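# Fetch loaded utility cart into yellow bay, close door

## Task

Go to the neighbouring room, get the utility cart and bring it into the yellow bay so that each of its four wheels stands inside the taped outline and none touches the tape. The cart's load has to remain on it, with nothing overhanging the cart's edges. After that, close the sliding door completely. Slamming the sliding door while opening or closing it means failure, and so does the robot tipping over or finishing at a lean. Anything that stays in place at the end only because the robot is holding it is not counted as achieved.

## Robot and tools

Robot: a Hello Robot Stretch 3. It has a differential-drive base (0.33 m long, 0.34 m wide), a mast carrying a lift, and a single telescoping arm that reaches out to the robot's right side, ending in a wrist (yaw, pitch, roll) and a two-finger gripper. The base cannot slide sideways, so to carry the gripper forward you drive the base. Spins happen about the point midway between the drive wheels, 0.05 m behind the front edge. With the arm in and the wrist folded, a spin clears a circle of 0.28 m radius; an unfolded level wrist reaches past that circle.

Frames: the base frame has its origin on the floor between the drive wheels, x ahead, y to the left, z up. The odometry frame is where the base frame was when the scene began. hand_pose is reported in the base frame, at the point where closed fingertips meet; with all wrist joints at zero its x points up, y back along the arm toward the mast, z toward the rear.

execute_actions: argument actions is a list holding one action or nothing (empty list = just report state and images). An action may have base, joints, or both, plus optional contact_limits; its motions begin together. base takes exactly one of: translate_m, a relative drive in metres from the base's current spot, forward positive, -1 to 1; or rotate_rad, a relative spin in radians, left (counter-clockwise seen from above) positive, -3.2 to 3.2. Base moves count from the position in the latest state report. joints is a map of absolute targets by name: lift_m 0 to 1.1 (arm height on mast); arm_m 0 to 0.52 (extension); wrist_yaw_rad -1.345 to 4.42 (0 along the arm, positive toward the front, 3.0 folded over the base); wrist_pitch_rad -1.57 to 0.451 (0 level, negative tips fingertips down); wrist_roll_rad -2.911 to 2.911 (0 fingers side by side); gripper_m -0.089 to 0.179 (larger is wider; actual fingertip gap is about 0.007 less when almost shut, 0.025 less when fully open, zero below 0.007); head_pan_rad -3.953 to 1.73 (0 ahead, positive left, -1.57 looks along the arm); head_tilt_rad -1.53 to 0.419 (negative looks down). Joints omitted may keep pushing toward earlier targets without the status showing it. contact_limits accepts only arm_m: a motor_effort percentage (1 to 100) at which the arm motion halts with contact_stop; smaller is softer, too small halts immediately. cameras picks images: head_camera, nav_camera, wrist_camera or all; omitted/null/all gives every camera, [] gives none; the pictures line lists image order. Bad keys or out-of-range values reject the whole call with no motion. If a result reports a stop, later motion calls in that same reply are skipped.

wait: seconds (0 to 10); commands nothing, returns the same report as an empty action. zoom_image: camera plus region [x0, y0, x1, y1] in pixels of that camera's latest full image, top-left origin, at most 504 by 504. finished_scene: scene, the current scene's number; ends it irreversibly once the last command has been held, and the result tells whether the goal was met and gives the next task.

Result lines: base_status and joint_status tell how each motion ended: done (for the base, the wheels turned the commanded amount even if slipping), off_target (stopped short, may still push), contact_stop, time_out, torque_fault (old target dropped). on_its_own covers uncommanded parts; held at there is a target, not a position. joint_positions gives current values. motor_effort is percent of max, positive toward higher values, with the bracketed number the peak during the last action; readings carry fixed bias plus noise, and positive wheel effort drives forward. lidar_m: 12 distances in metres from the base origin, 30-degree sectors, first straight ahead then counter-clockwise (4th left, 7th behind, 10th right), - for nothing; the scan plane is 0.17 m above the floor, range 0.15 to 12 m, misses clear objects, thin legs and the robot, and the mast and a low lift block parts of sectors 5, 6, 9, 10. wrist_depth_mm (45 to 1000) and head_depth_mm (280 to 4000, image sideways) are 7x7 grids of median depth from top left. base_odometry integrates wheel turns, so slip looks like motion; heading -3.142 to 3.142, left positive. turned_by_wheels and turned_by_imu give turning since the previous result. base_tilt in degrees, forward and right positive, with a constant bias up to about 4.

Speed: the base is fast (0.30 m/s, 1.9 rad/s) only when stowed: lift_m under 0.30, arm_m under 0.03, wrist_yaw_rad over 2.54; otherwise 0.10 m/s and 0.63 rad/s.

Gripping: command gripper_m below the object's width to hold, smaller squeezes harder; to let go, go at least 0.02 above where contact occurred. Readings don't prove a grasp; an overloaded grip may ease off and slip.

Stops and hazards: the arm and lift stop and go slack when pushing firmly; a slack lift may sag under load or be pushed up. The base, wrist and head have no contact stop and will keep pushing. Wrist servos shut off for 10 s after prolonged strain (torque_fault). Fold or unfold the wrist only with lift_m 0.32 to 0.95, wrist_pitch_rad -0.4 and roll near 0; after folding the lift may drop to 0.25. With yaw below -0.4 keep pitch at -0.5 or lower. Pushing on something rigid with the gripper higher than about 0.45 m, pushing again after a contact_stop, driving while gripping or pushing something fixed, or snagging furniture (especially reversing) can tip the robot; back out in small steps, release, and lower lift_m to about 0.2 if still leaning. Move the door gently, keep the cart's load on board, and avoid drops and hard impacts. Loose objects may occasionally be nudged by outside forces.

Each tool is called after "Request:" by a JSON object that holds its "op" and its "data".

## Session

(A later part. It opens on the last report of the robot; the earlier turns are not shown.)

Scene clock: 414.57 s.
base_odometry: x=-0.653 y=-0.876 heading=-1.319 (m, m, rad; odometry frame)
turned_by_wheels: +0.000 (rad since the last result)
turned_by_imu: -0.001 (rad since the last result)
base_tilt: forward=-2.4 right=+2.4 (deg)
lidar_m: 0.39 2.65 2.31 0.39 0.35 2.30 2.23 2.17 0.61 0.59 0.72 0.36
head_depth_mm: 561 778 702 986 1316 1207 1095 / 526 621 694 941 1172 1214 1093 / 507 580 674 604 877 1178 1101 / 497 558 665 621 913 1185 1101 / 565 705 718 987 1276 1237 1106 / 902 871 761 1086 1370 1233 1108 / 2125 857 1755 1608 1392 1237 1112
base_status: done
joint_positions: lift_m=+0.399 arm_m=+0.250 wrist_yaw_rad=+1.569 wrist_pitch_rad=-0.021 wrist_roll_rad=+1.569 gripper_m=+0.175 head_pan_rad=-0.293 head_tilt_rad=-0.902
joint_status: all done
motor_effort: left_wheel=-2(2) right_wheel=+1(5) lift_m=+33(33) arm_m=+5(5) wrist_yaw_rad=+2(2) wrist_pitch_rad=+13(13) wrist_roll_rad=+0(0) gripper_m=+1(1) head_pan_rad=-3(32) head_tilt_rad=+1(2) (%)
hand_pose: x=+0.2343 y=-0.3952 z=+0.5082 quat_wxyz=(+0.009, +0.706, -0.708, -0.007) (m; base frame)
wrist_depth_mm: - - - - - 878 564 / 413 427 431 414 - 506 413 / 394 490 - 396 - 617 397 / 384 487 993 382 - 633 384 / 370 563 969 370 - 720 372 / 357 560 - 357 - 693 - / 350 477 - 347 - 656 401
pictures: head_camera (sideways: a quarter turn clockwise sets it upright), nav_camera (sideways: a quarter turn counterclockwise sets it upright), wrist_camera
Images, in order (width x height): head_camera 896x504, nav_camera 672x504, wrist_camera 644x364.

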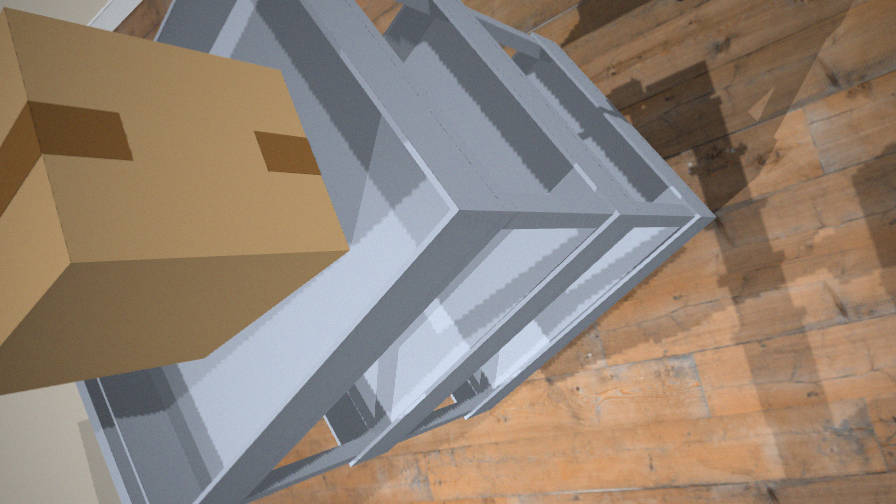

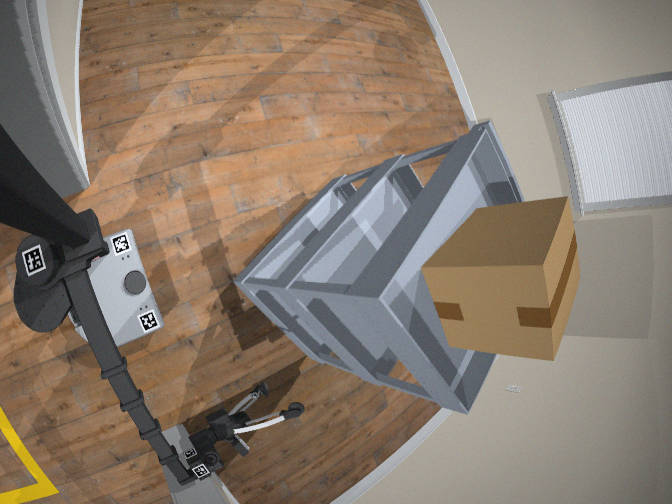

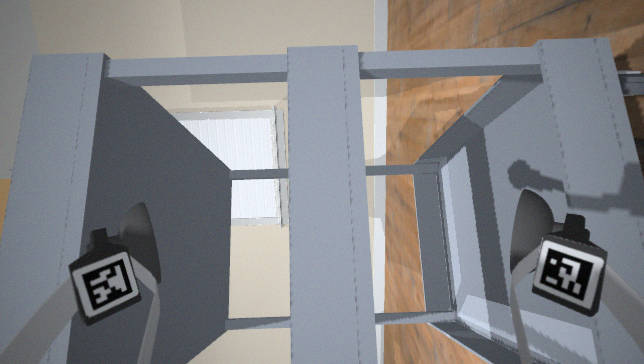

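Request:
{"op": "execute_actions", "data": {"actions": [{"base":{"translate_m":0.2},"joints":{"arm_m":0.21,"head_pan_rad":-0.4,"head_tilt_rad":-1.1}}]}}

Scene clock: 421.80 s.
base_odometry: x=-0.603 y=-1.070 heading=-1.319 (m, m, rad; odometry frame)
turned_by_wheels: +0.000 (rad since the last result)
turned_by_imu: +0.000 (rad since the last result)
base_tilt: forward=-2.3 right=+2.4 (deg)
lidar_m: 0.27 2.44 2.31 1.08 0.48 0.50 2.43 2.17 0.65 1.14 0.21 0.18
head_depth_mm: 404 521 582 545 1246 1165 1090 / 370 465 572 529 833 1167 1109 / 340 420 547 531 586 1159 - / 343 424 552 533 834 1180 - / 414 541 594 784 1245 1181 1114 / 529 659 605 942 1294 1189 1096 / 708 675 857 1406 1304 1189 1103
base_status: done
joint_positions: lift_m=+0.399 arm_m=+0.210 wrist_yaw_rad=+1.569 wrist_pitch_rad=-0.021 wrist_roll_rad=+1.570 gripper_m=+0.175 head_pan_rad=-0.393 head_tilt_rad=-1.086
joint_status: all done
motor_effort: left_wheel=-1(2) right_wheel=+1(5) lift_m=+33(33) arm_m=-3(4) wrist_yaw_rad=+2(2) wrist_pitch_rad=+13(13) wrist_roll_rad=+0(0) gripper_m=+0(0) head_pan_rad=-4(17) head_tilt_rad=-8(31) (%)
hand_pose: x=+0.2343 y=-0.3557 z=+0.5082 quat_wxyz=(+0.008, +0.706, -0.708, -0.007) (m; base frame)
wrist_depth_mm: - - - 200 - 881 566 / 345 - - 192 - 885 393 / 342 496 - 185 187 580 420 / 338 486 772 178 181 630 423 / 336 558 760 172 175 712 404 / 321 564 749 167 167 690 - / 349 474 710 161 163 649 440
pictures: head_camera (sideways: a quarter turn clockwise sets it upright), nav_camera (sideways: a quarter turn counterclockwise sets it upright), wrist_camera
Images, in order (width x height): head_camera 896x504, nav_camera 672x504, wrist_camera 644x364.

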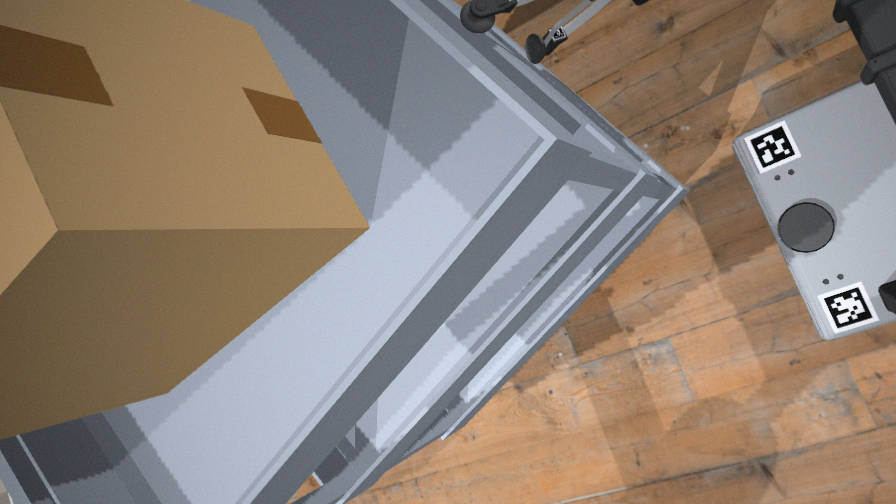

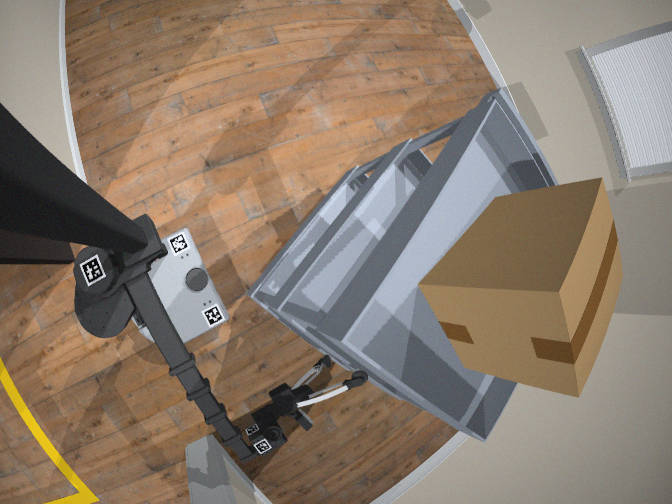

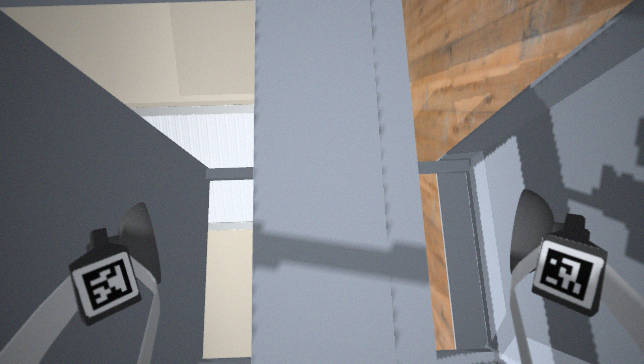

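Request:
{"op": "execute_actions", "data": {"actions": [{"base":{"translate_m":0.055}}], "cameras": ["wrist_camera"]}}

Request:
{"op": "execute_actions", "data": {"actions": [{"joints":{"gripper_m":0.0}}], "cameras": ["wrist_camera"]}}

Request:
{"op": "execute_actions", "data": {"actions": [{"joints":{"arm_m":0.0},"contact_limits":{"arm_m":25}}]}}

Scene clock: 426.27 s.
base_odometry: x=-0.590 y=-1.123 heading=-1.319 (m, m, rad; odometry frame)
turned_by_wheels: +0.000 (rad since the last result)
turned_by_imu: +0.000 (rad since the last result)
base_tilt: forward=-2.4 right=+2.4 (deg)
lidar_m: 0.23 2.39 2.31 1.29 0.50 0.54 2.48 2.17 0.68 1.36 0.15 0.15
head_depth_mm: 330 414 558 526 1218 1163 1091 / 320 369 498 528 482 1163 1106 / 316 340 443 527 496 1044 - / 331 396 520 533 810 1172 - / 389 508 586 552 1185 1185 1109 / 496 651 598 898 1294 1192 1101 / 681 672 620 1397 1302 1190 1103
base_status: done
joint_positions: lift_m=+0.399 arm_m=+0.210 wrist_yaw_rad=+1.569 wrist_pitch_rad=-0.021 wrist_roll_rad=+1.570 gripper_m=+0.175 head_pan_rad=-0.393 head_tilt_rad=-1.087
joint_status: not commanded
motor_effort: left_wheel=-1(2) right_wheel=+1(4) lift_m=+33(33) arm_m=-4(3) wrist_yaw_rad=+2(2) wrist_pitch_rad=+13(13) wrist_roll_rad=+0(0) gripper_m=+0(0) head_pan_rad=-4(5) head_tilt_rad=-9(8) (%)
hand_pose: x=+0.2343 y=-0.3557 z=+0.5082 quat_wxyz=(+0.008, +0.706, -0.708, -0.007) (m; base frame)
wrist_depth_mm: - - - 142 143 872 591 / 362 - 138 136 137 895 381 / 341 576 133 132 132 583 421 / 340 482 129 127 127 632 423 / 338 565 125 123 123 686 404 / 318 564 120 119 119 647 - / 349 474 116 115 115 572 443
pictures: wrist_camera
Images, in order (width x height): wrist_camera 644x364.

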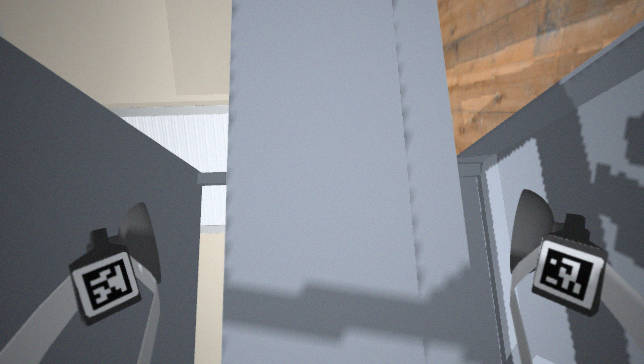

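Scene clock: 428.57 s.
base_odometry: x=-0.590 y=-1.123 heading=-1.320 (m, m, rad; odometry frame)
turned_by_wheels: -0.001 (rad since the last result)
turned_by_imu: -0.001 (rad since the last result)
base_tilt: forward=-2.4 right=+2.4 (deg)
lidar_m: 0.23 2.39 2.30 1.29 0.50 0.54 2.48 2.18 0.68 1.35 0.15 0.15
head_depth_mm: 330 417 559 526 1220 1165 1094 / 320 372 500 528 483 1174 1106 / 316 342 443 527 495 1043 - / 332 396 520 535 810 1166 - / 388 507 587 551 1169 1185 1110 / 495 649 597 895 1291 1187 1098 / 680 674 620 1390 1294 1196 1103
base_status: not commanded
joint_positions: lift_m=+0.399 arm_m=+0.210 wrist_yaw_rad=+1.565 wrist_pitch_rad=-0.035 wrist_roll_rad=+1.569 gripper_m=+0.012 head_pan_rad=-0.393 head_tilt_rad=-1.087
joint_status: gripper_m off_target (ended at +0.012, target +0.000)
motor_effort: left_wheel=-5(5) right_wheel=+14(15) lift_m=+31(33) arm_m=-2(2) wrist_yaw_rad=+7(7) wrist_pitch_rad=+22(24) wrist_roll_rad=+0(0) gripper_m=-100(100) head_pan_rad=-4(4) head_tilt_rad=-8(8) (%)
hand_pose: x=+0.2339 y=-0.3567 z=+0.5046 quat_wxyz=(+0.014, +0.705, -0.709, -0.012) (m; base frame)
wrist_depth_mm: - - 147 145 147 858 578 / - - 141 140 141 865 376 / 349 - 136 134 136 580 414 / 348 506 131 130 131 609 415 / 344 462 125 125 126 514 419 / 343 431 121 121 121 686 399 / 326 526 118 117 117 642 401
pictures: wrist_camera
Images, in order (width x height): wrist_camera 644x364.

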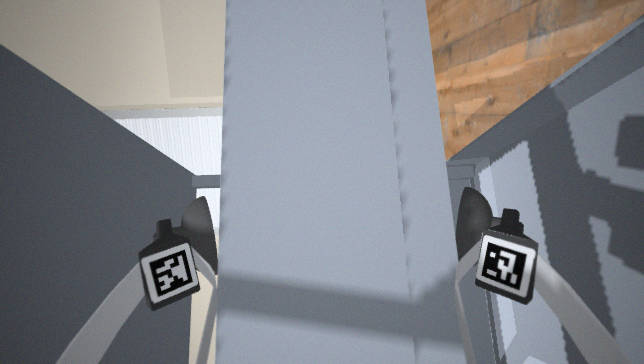

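Scene clock: 431.37 s.
base_odometry: x=-0.590 y=-1.123 heading=-1.319 (m, m, rad; odometry frame)
turned_by_wheels: +0.000 (rad since the last result)
turned_by_imu: -0.011 (rad since the last result)
base_tilt: forward=-2.4 right=+2.4 (deg)
lidar_m: 0.17 0.17 2.32 1.34 0.50 0.53 2.48 2.20 0.68 1.29 0.29 0.18
head_depth_mm: 1939 1717 566 668 1274 1164 - / 1914 615 586 543 1109 1194 - / 334 403 537 530 812 1177 - / 330 384 490 533 720 1139 - / 325 366 461 534 495 967 1113 / 321 350 436 527 490 1149 1095 / 324 335 417 540 493 1166 1102
base_status: not commanded
joint_positions: lift_m=+0.399 arm_m=+0.002 wrist_yaw_rad=+1.520 wrist_pitch_rad=-0.028 wrist_roll_rad=+1.561 gripper_m=+0.017 head_pan_rad=-0.394 head_tilt_rad=-1.088
joint_status: all done
joint sent to its limit — the command would take arm_m past its lower limit, so that joint was sent only as far as its limit.
on_its_own: wrist_yaw_rad is held at +1.525, not at your +1.570, by its stall guard, which is not easing now; gripper_m is held at +0.014, not at your +0.000, by its stall guard, which is still easing
motor_effort: left_wheel=+0(13) right_wheel=+8(24) lift_m=+30(31) arm_m=-3(13) wrist_yaw_rad=+6(100) wrist_pitch_rad=+17(23) wrist_roll_rad=+3(9) gripper_m=-50(100) head_pan_rad=-3(4) head_tilt_rad=-7(8) (%)
contact_limits: arm_m 25 (drawing in: default 24, maximum 40; extending or still: default 35, maximum 56)
hand_pose: x=+0.2338 y=-0.1601 z=+0.5065 quat_wxyz=(+0.014, +0.689, -0.725, -0.007) (m; base frame)
wrist_depth_mm: - - 135 135 135 862 378 / 347 - 134 134 135 599 407 / 347 502 134 134 134 620 418 / 343 500 133 133 134 621 419 / 343 492 133 133 133 555 420 / 340 428 132 132 133 631 421 / 338 525 680 132 133 591 404
pictures: head_camera (sideways: a quarter turn clockwise sets it upright), nav_camera (sideways: a quarter turn counterclockwise sets it upright), wrist_camera
Images, in order (width x height): head_camera 896x504, nav_camera 672x504, wrist_camera 644x364.

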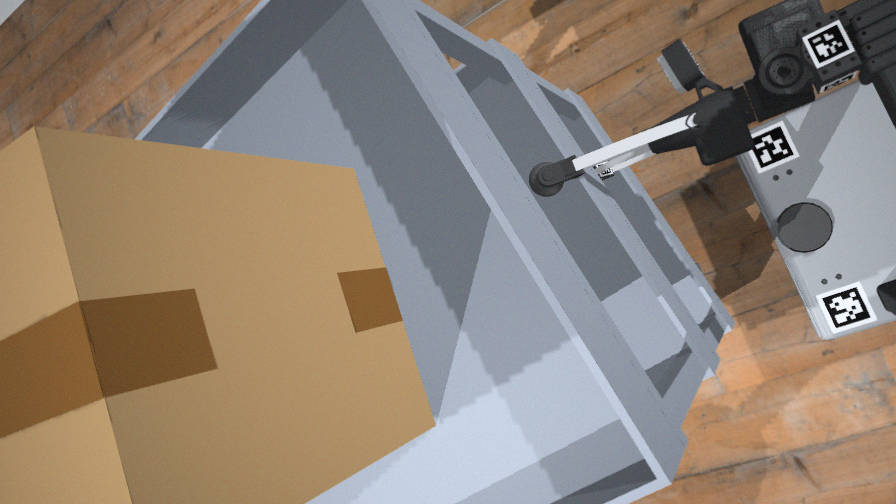

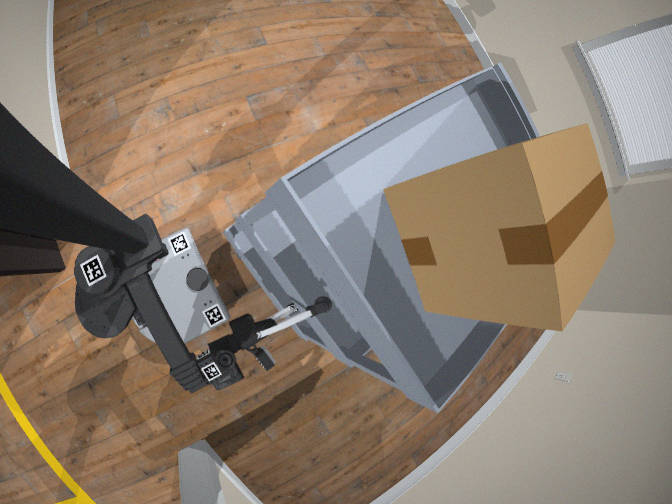

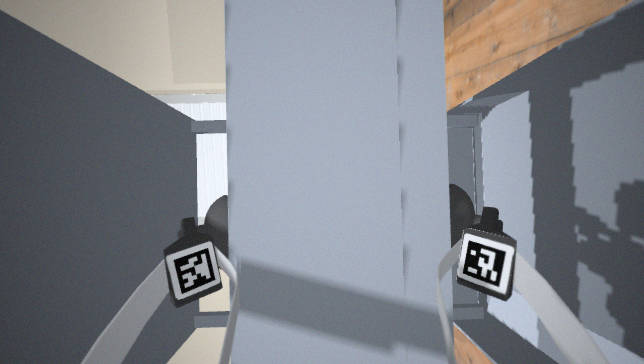

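Request:
{"op": "execute_actions", "data": {"actions": [{"base":{"translate_m":-0.35},"joints":{"wrist_yaw_rad":1.53,"gripper_m":0.005,"head_pan_rad":-0.2,"head_tilt_rad":-1.0}}]}}

Scene clock: 438.87 s.
base_odometry: x=-0.677 y=-0.784 heading=-1.319 (m, m, rad; odometry frame)
turned_by_wheels: +0.000 (rad since the last result)
turned_by_imu: +0.002 (rad since the last result)
base_tilt: forward=-2.4 right=+2.3 (deg)
lidar_m: 0.21 0.21 2.31 0.38 0.39 2.21 2.13 2.20 1.60 0.59 0.30 0.21
head_depth_mm: 2275 1817 608 555 685 1172 1087 / 370 356 442 549 525 1086 - / 373 356 442 543 518 1066 1116 / 374 356 444 545 519 1018 1100 / 378 358 445 547 514 792 1104 / 381 357 446 559 508 785 1096 / 747 369 645 570 506 1194 1098
base_status: done
joint_positions: lift_m=+0.399 arm_m=+0.002 wrist_yaw_rad=+1.692 wrist_pitch_rad=-0.043 wrist_roll_rad=+1.559 gripper_m=+0.029 head_pan_rad=-0.207 head_tilt_rad=-1.000
joint_status: wrist_yaw_rad off_target (ended at +1.692, target +1.530); gripper_m off_target (ended at +0.029, target +0.005); the others done
on_its_own: wrist_yaw_rad is held at +1.665, not at your +1.530, by its stall guard, which is still easing; gripper_m is held at +0.027, not at your +0.005, by its stall guard, which is still easing
motor_effort: left_wheel=+3(6) right_wheel=-8(29) lift_m=+31(30) arm_m=+0(4) wrist_yaw_rad=-34(67) wrist_pitch_rad=+26(26) wrist_roll_rad=+4(4) gripper_m=-41(100) head_pan_rad=+4(27) head_tilt_rad=+0(13) (%)
hand_pose: x=+0.2317 y=-0.1160 z=+0.5029 quat_wxyz=(+0.021, +0.748, -0.663, -0.010) (m; base frame)
wrist_depth_mm: 350 525 115 116 117 557 403 / 345 524 121 121 123 598 404 / 346 516 127 127 129 604 406 / 353 512 135 134 135 603 406 / 352 509 140 141 143 536 412 / 348 468 150 149 153 535 415 / 346 - - 159 163 883 397
pictures: head_camera (sideways: a quarter turn clockwise sets it upright), nav_camera (sideways: a quarter turn counterclockwise sets it upright), wrist_camera
Images, in order (width x height): head_camera 896x504, nav_camera 672x504, wrist_camera 644x364.

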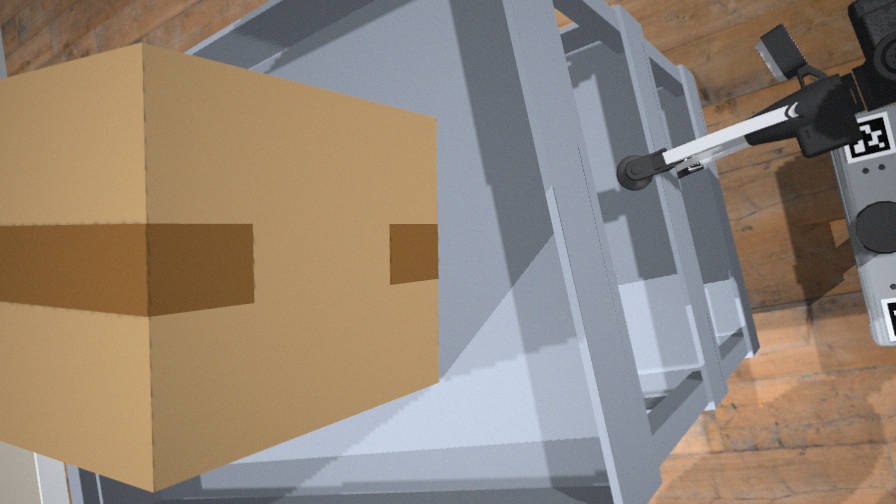

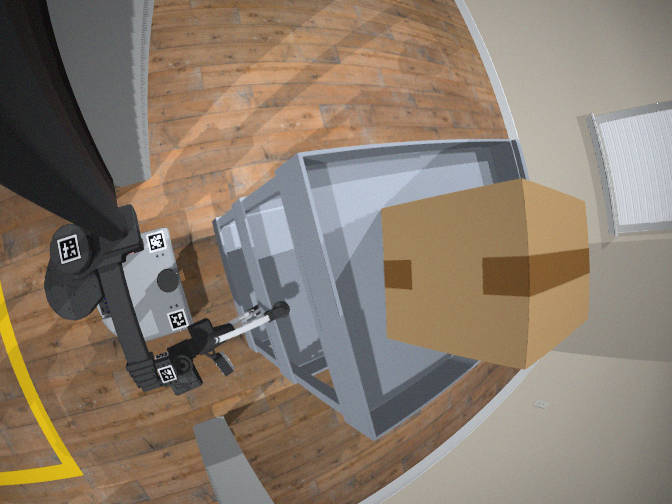

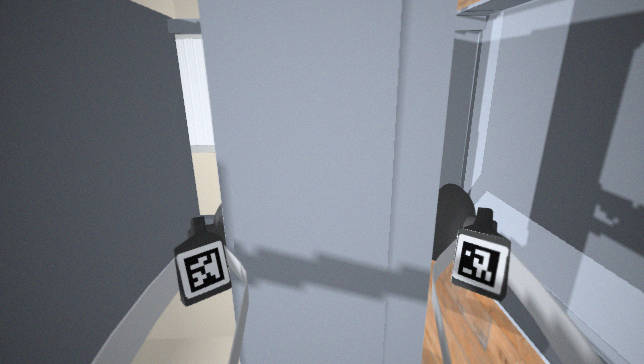

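Request:
{"op": "execute_actions", "data": {"actions": [{"base":{"translate_m":-0.3},"joints":{"wrist_yaw_rad":1.62,"gripper_m":0.0,"head_pan_rad":0.0,"head_tilt_rad":-1.0}}]}}

Scene clock: 446.10 s.
base_odometry: x=-0.752 y=-0.494 heading=-1.319 (m, m, rad; odometry frame)
turned_by_wheels: +0.000 (rad since the last result)
turned_by_imu: +0.001 (rad since the last result)
base_tilt: forward=-2.3 right=+2.4 (deg)
lidar_m: 0.21 0.21 0.30 0.54 2.31 1.90 1.83 1.90 1.60 0.78 0.30 0.22
head_depth_mm: 366 343 421 529 512 968 1093 / 369 352 434 540 516 971 - / 373 362 447 543 518 976 1104 / 375 371 462 553 511 1042 1115 / 777 714 633 567 513 963 1112 / 2348 1894 634 551 498 1204 1087 / 2347 1991 1704 1503 1344 968 1088
base_status: done
joint_positions: lift_m=+0.399 arm_m=+0.002 wrist_yaw_rad=+1.618 wrist_pitch_rad=-0.042 wrist_roll_rad=+1.570 gripper_m=+0.020 head_pan_rad=-0.007 head_tilt_rad=-1.000
joint_status: gripper_m off_target (ended at +0.020, target +0.000); the others done
on_its_own: gripper_m is held at +0.018, not at your +0.000, by its stall guard, which is still easing
motor_effort: left_wheel=+0(4) right_wheel=-4(19) lift_m=+31(30) arm_m=+1(1) wrist_yaw_rad=+3(63) wrist_pitch_rad=+25(26) wrist_roll_rad=+0(4) gripper_m=-46(100) head_pan_rad=+5(25) head_tilt_rad=+0(1) (%)
hand_pose: x=+0.2333 y=-0.1347 z=+0.5029 quat_wxyz=(+0.016, +0.723, -0.690, -0.014) (m; base frame)
wrist_depth_mm: 352 - 123 123 125 551 400 / 350 523 127 128 129 591 405 / 346 517 132 132 134 604 410 / 349 513 138 137 139 599 409 / 351 507 141 142 143 542 411 / 347 465 148 148 150 536 413 / 345 - - 154 156 900 395
pictures: head_camera (sideways: a quarter turn clockwise sets it upright), nav_camera (sideways: a quarter turn counterclockwise sets it upright), wrist_camera
Images, in order (width x height): head_camera 896x504, nav_camera 672x504, wrist_camera 644x364.

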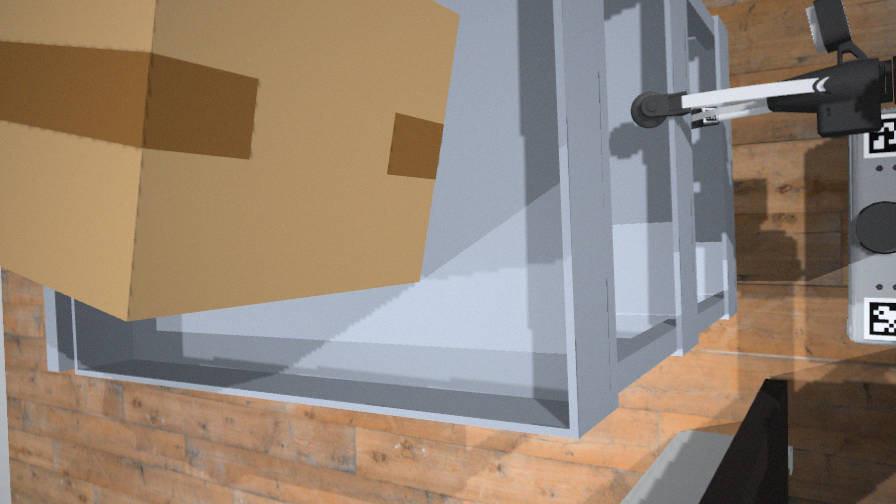

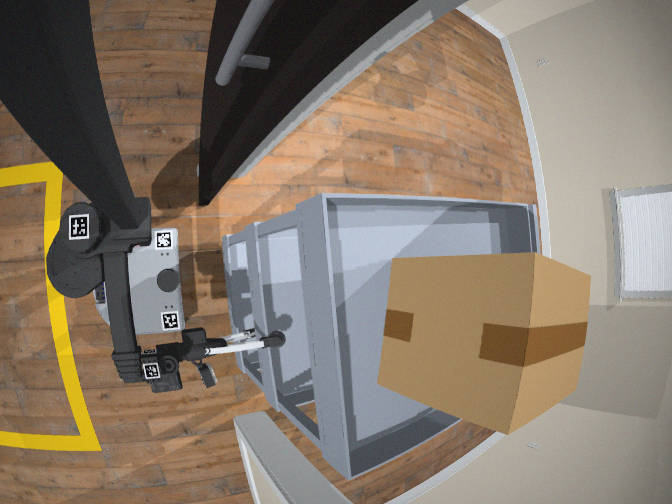

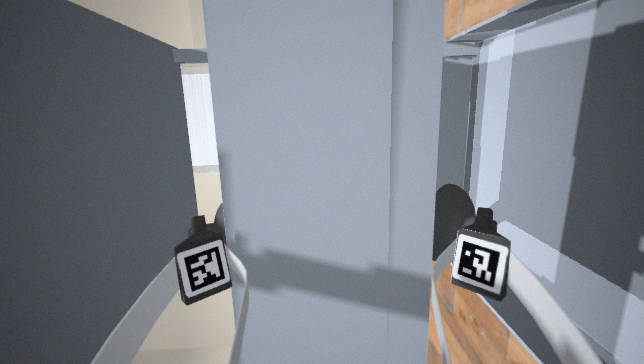

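Request:
{"op": "execute_actions", "data": {"actions": [{"base":{"translate_m":-0.5},"joints":{"wrist_yaw_rad":1.6,"gripper_m":0.005}}]}}

Scene clock: 465.83 s.
base_odometry: x=-0.876 y=-0.010 heading=-1.319 (m, m, rad; odometry frame)
turned_by_wheels: +0.000 (rad since the last result)
turned_by_imu: +0.003 (rad since the last result)
base_tilt: forward=-2.4 right=+2.4 (deg)
lidar_m: 0.21 0.22 0.90 2.23 1.90 1.39 1.33 1.38 1.60 1.55 0.30 0.22
head_depth_mm: 366 347 424 530 511 979 1095 / 369 356 438 540 514 965 1105 / 372 368 454 545 519 978 1108 / 375 378 475 555 520 979 1108 / 779 728 645 567 521 1151 1111 / 2335 1944 946 554 533 1207 1095 / 2346 1933 859 1118 1343 1206 1101
base_status: done
joint_positions: lift_m=+0.399 arm_m=+0.002 wrist_yaw_rad=+1.583 wrist_pitch_rad=-0.043 wrist_roll_rad=+1.572 gripper_m=+0.036 head_pan_rad=-0.007 head_tilt_rad=-1.000
joint_status: gripper_m off_target (ended at +0.036, target +0.005); the others done
on_its_own: gripper_m is held at +0.034, not at your +0.005, by its stall guard, which is still easing; wrist_yaw_rad is at rest, and its effort (+22) is outside its rest range (-12 to +12)
motor_effort: left_wheel=-1(3) right_wheel=-4(16) lift_m=+30(30) arm_m=+0(1) wrist_yaw_rad=+22(21) wrist_pitch_rad=+26(26) wrist_roll_rad=-1(1) gripper_m=-38(100) head_pan_rad=+4(5) head_tilt_rad=+0(0) (%)
hand_pose: x=+0.2336 y=-0.1436 z=+0.5028 quat_wxyz=(+0.015, +0.711, -0.703, -0.016) (m; base frame)
wrist_depth_mm: 353 - 124 125 126 587 400 / 349 528 129 129 131 590 404 / 346 522 132 133 135 603 406 / 350 514 138 138 139 601 410 / 351 508 141 142 144 545 414 / 346 469 148 148 150 550 415 / 345 657 666 153 155 672 396
pictures: head_camera (sideways: a quarter turn clockwise sets it upright), nav_camera (sideways: a quarter turn counterclockwise sets it upright), wrist_camera
Images, in order (width x height): head_camera 896x504, nav_camera 672x504, wrist_camera 644x364.

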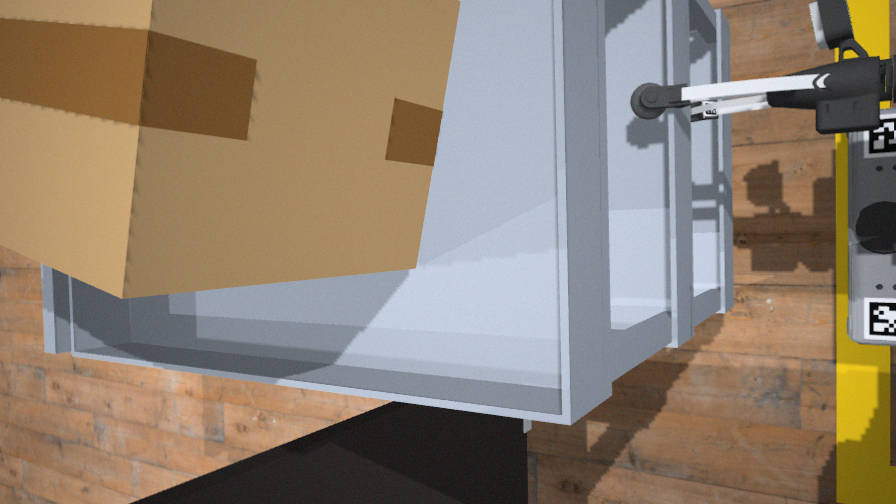

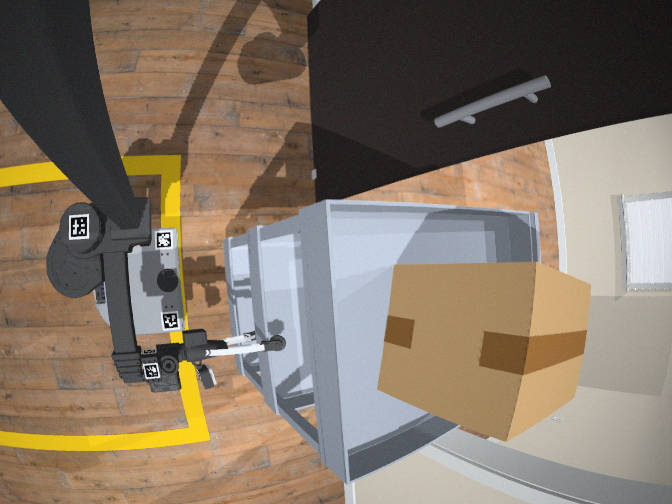

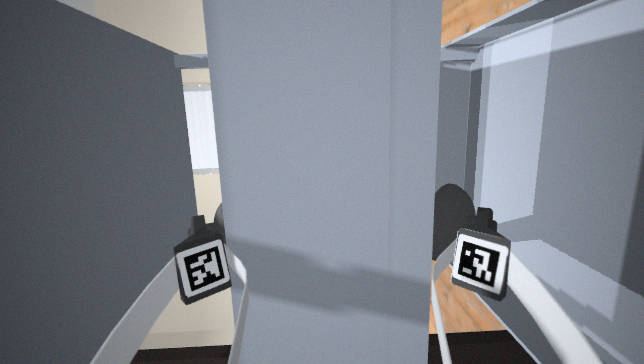

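Request:
{"op": "execute_actions", "data": {"actions": [{"base":{"translate_m":-0.7},"joints":{"wrist_yaw_rad":1.6,"gripper_m":0.0,"head_tilt_rad":-0.9}}]}}

Request:
{"op": "execute_actions", "data": {"actions": [{"base":{"translate_m":-0.3},"joints":{"gripper_m":0.005}}]}}

Scene clock: 478.67 s.
base_odometry: x=-1.051 y=+0.668 heading=-1.319 (m, m, rad; odometry frame)
turned_by_wheels: +0.000 (rad since the last result)
turned_by_imu: +0.004 (rad since the last result)
base_tilt: forward=-2.3 right=+2.4 (deg)
lidar_m: 0.21 0.23 1.98 2.22 0.90 0.66 0.64 0.66 0.90 1.54 0.29 0.22
head_depth_mm: 459 364 389 476 523 742 1043 / 464 368 401 498 525 748 1062 / 467 375 418 522 528 750 1069 / 2850 389 444 573 529 755 1074 / 2839 818 697 610 532 688 1087 / 1238 1386 1666 1540 523 1211 1109 / 1185 1385 1676 1618 1397 1237 1113
base_status: done
joint_positions: lift_m=+0.399 arm_m=+0.002 wrist_yaw_rad=+1.579 wrist_pitch_rad=-0.043 wrist_roll_rad=+1.573 gripper_m=+0.042 head_pan_rad=-0.007 head_tilt_rad=-0.902
joint_status: wrist_yaw_rad off_target (ended at +1.579, target +1.600); gripper_m off_target (ended at +0.042, target +0.000); the others done
on_its_own: gripper_m is held at +0.042, not at your +0.000, by its stall guard, which is still easing; wrist_yaw_rad is at rest, and its effort (+27) is outside its rest range (-12 to +12)
motor_effort: left_wheel=-2(5) right_wheel=-2(13) lift_m=+31(30) arm_m=+1(1) wrist_yaw_rad=+27(27) wrist_pitch_rad=+26(26) wrist_roll_rad=-2(2) gripper_m=-12(100) head_pan_rad=+5(5) head_tilt_rad=+2(16) (%)
hand_pose: x=+0.2336 y=-0.1447 z=+0.5027 quat_wxyz=(+0.015, +0.710, -0.704, -0.016) (m; base frame)
wrist_depth_mm: 351 664 121 122 123 553 400 / 350 527 126 126 128 596 406 / 346 521 131 131 133 597 407 / 343 514 137 136 138 603 408 / 350 507 140 142 144 540 411 / 347 466 149 148 151 548 414 / 345 - - 155 158 888 399
pictures: head_camera (sideways: a quarter turn clockwise sets it upright), nav_camera (sideways: a quarter turn counterclockwise sets it upright), wrist_camera
Images, in order (width x height): head_camera 896x504, nav_camera 672x504, wrist_camera 644x364.

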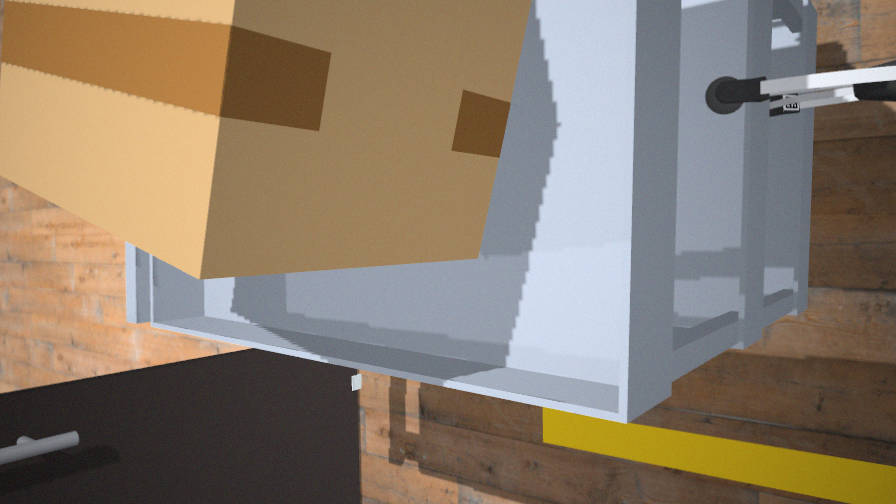

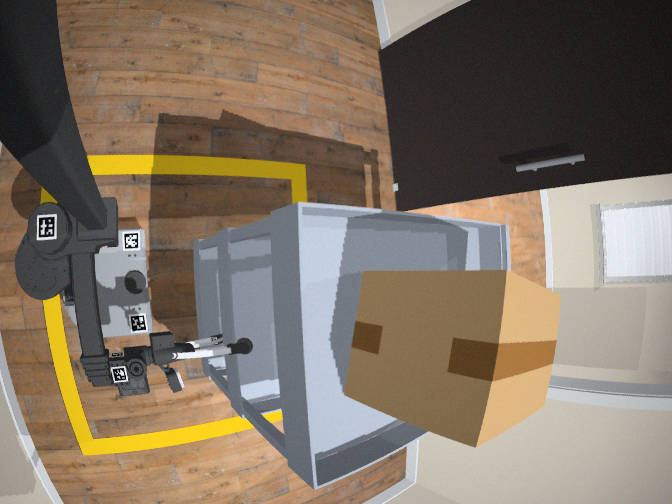

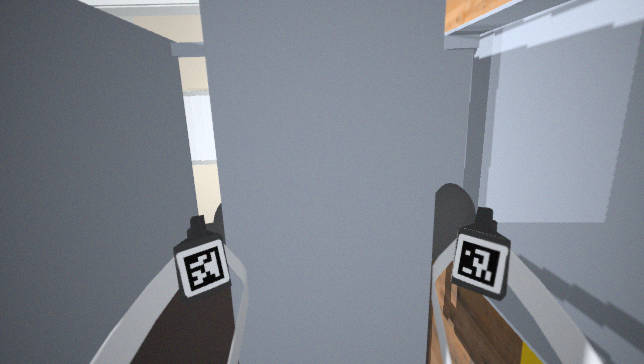

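Scene clock: 482.63 s.
base_odometry: x=-1.125 y=+0.959 heading=-1.319 (m, m, rad; odometry frame)
turned_by_wheels: +0.000 (rad since the last result)
turned_by_imu: +0.002 (rad since the last result)
base_tilt: forward=-2.3 right=+2.4 (deg)
lidar_m: 0.22 0.23 2.31 1.30 0.48 0.35 0.34 0.35 0.48 1.33 0.29 0.22
head_depth_mm: 460 363 390 478 523 746 1045 / 463 368 404 501 525 747 1063 / 469 378 421 526 528 749 1066 / 2800 393 463 573 529 742 1069 / 2868 839 698 607 532 688 1093 / 1459 1691 1878 1566 514 1216 1110 / 1457 1702 1902 1613 1401 1235 1112
base_status: done
joint_positions: lift_m=+0.399 arm_m=+0.002 wrist_yaw_rad=+1.566 wrist_pitch_rad=-0.043 wrist_roll_rad=+1.569 gripper_m=+0.025 head_pan_rad=-0.007 head_tilt_rad=-0.902
joint_status: gripper_m off_target (ended at +0.025, target +0.005)
on_its_own: wrist_yaw_rad is held at +1.561, not at your +1.600, by its stall guard, which is not easing now; gripper_m is held at +0.022, not at your +0.005, by its stall guard, which is still easing
motor_effort: left_wheel=+0(6) right_wheel=-5(12) lift_m=+30(31) arm_m=+0(0) wrist_yaw_rad=-6(28) wrist_pitch_rad=+26(26) wrist_roll_rad=+0(2) gripper_m=-44(100) head_pan_rad=+4(5) head_tilt_rad=+1(1) (%)
hand_pose: x=+0.2336 y=-0.1481 z=+0.5029 quat_wxyz=(+0.016, +0.705, -0.709, -0.014) (m; base frame)
wrist_depth_mm: 351 631 121 121 123 555 400 / 351 522 126 126 128 597 406 / 345 518 131 131 133 601 411 / 350 511 137 136 138 608 409 / 350 507 141 142 143 537 413 / 347 466 148 148 151 532 415 / 344 - - 155 158 902 397
pictures: head_camera (sideways: a quarter turn clockwise sets it upright), nav_camera (sideways: a quarter turn counterclockwise sets it upright), wrist_camera
Images, in order (width x height): head_camera 896x504, nav_camera 672x504, wrist_camera 644x364.

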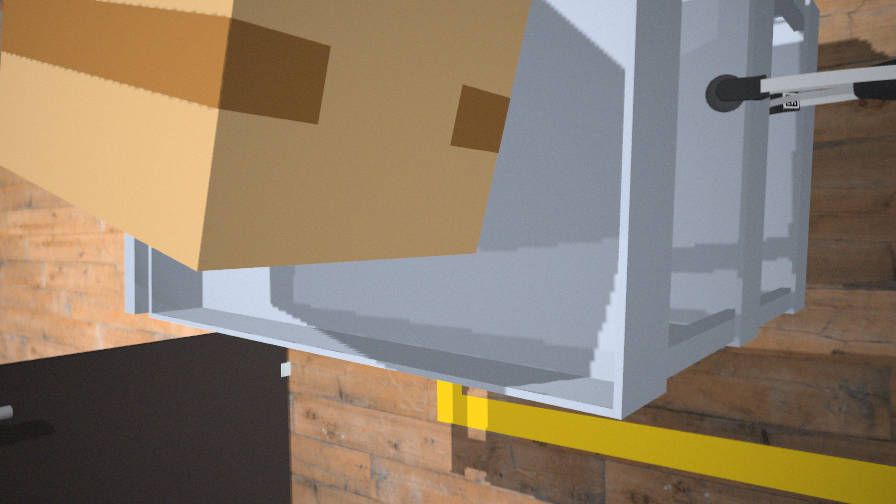

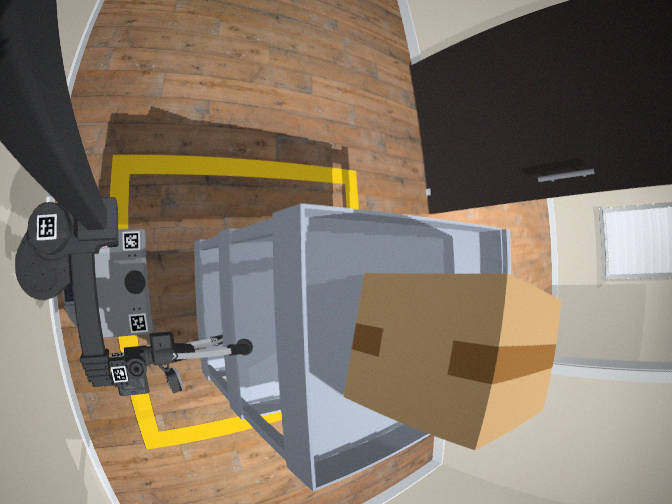

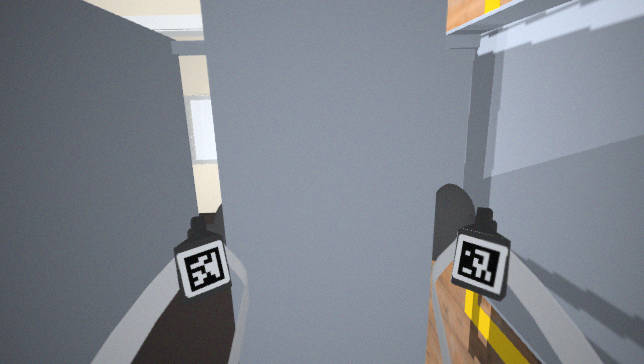

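Request:
{"op": "execute_actions", "data": {"actions": [{"joints":{"gripper_m":0.175,"wrist_yaw_rad":1.57}}], "cameras": []}}

Request:
{"op": "execute_actions", "data": {"actions": [{"base":{"rotate_rad":-0.8},"joints":{"head_pan_rad":0.8,"head_tilt_rad":-1.0}}]}}

Scene clock: 532.93 s.
base_odometry: x=-1.125 y=+0.959 heading=-1.319 (m, m, rad; odometry frame)
turned_by_wheels: +0.000 (rad since the last result)
turned_by_imu: +0.001 (rad since the last result)
base_tilt: forward=-2.4 right=+2.4 (deg)
lidar_m: 0.22 0.23 2.31 1.31 0.48 0.35 0.34 0.35 0.48 1.32 0.29 0.22
head_depth_mm: 460 364 389 477 524 746 1041 / 465 368 403 499 525 749 1049 / 469 378 421 526 528 751 1066 / 2832 392 462 574 530 739 1071 / 2839 841 699 606 532 690 1086 / 1453 1693 1879 1568 514 1217 1114 / 1455 1717 1884 1621 1404 1238 1114
base_status: not commanded
joint_positions: lift_m=+0.399 arm_m=+0.002 wrist_yaw_rad=+1.568 wrist_pitch_rad=-0.022 wrist_roll_rad=+1.569 gripper_m=+0.175 head_pan_rad=-0.007 head_tilt_rad=-0.902
joint_status: all done
motor_effort: left_wheel=-1(1) right_wheel=-1(7) lift_m=+31(30) arm_m=+1(1) wrist_yaw_rad=+3(3) wrist_pitch_rad=+13(28) wrist_roll_rad=+0(0) gripper_m=+0(99) head_pan_rad=+4(5) head_tilt_rad=+1(1) (%)
hand_pose: x=+0.2343 y=-0.1475 z=+0.5081 quat_wxyz=(+0.009, +0.706, -0.708, -0.007) (m; base frame)
wrist_depth_mm: 344 540 120 120 120 596 414 / 343 495 126 124 125 617 415 / 340 492 131 129 130 634 421 / 339 489 686 135 135 634 423 / 337 561 673 140 141 694 408 / 320 559 - 147 148 620 - / 351 477 - 153 156 927 428
pictures: none
No camera images: the call's "cameras" was empty. Leave "cameras" out to get every camera's image.

Scene clock: 535.13 s.
base_odometry: x=-1.125 y=+0.959 heading=-2.119 (m, m, rad; odometry frame)
turned_by_wheels: -0.800 (rad since the last result)
turned_by_imu: -0.803 (rad since the last result)
base_tilt: forward=-2.3 right=+2.4 (deg)
lidar_m: 0.25 0.22 0.22 1.89 2.23 0.69 0.39 0.34 0.34 0.39 0.66 1.54
head_depth_mm: 376 348 423 532 507 931 1084 / 380 360 441 542 519 1024 1082 / 383 374 460 550 520 1037 1084 / 766 396 498 559 523 984 1116 / 2251 745 638 573 525 1150 1129 / 1517 1810 1685 573 532 1218 - / 1514 1795 1726 1508 1346 1211 1140
base_status: done
joint_positions: lift_m=+0.399 arm_m=+0.002 wrist_yaw_rad=+1.568 wrist_pitch_rad=-0.021 wrist_roll_rad=+1.569 gripper_m=+0.175 head_pan_rad=+0.793 head_tilt_rad=-0.988
joint_status: all done
motor_effort: left_wheel=+1(4) right_wheel=-2(5) lift_m=+31(30) arm_m=+0(1) wrist_yaw_rad=+2(3) wrist_pitch_rad=+13(13) wrist_roll_rad=+0(0) gripper_m=+1(1) head_pan_rad=+4(49) head_tilt_rad=-8(19) (%)
hand_pose: x=+0.2343 y=-0.1474 z=+0.5082 quat_wxyz=(+0.009, +0.706, -0.708, -0.007) (m; base frame)
wrist_depth_mm: - - - - - 881 594 / - - - - - 899 593 / - - - - - 893 602 / - - - - - 885 599 / - - - - - 905 438 / 310 514 - 298 - 609 - / 350 471 827 274 825 657 440
pictures: head_camera (sideways: a quarter turn clockwise sets it upright), nav_camera (sideways: a quarter turn counterclockwise sets it upright), wrist_camera
Images, in order (width x height): head_camera 896x504, nav_camera 672x504, wrist_camera 644x364.

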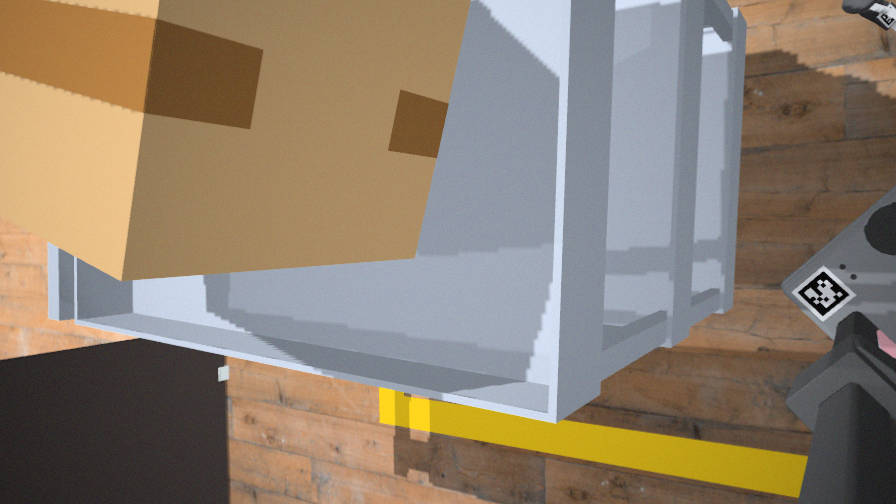

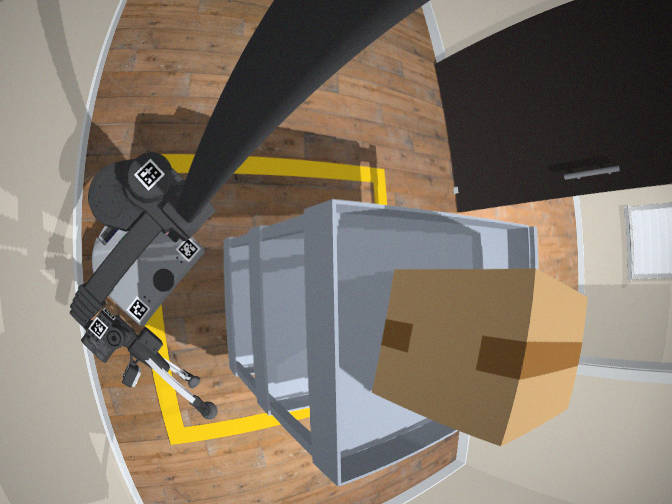

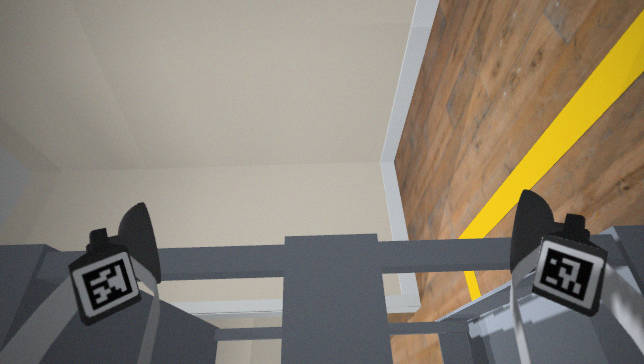

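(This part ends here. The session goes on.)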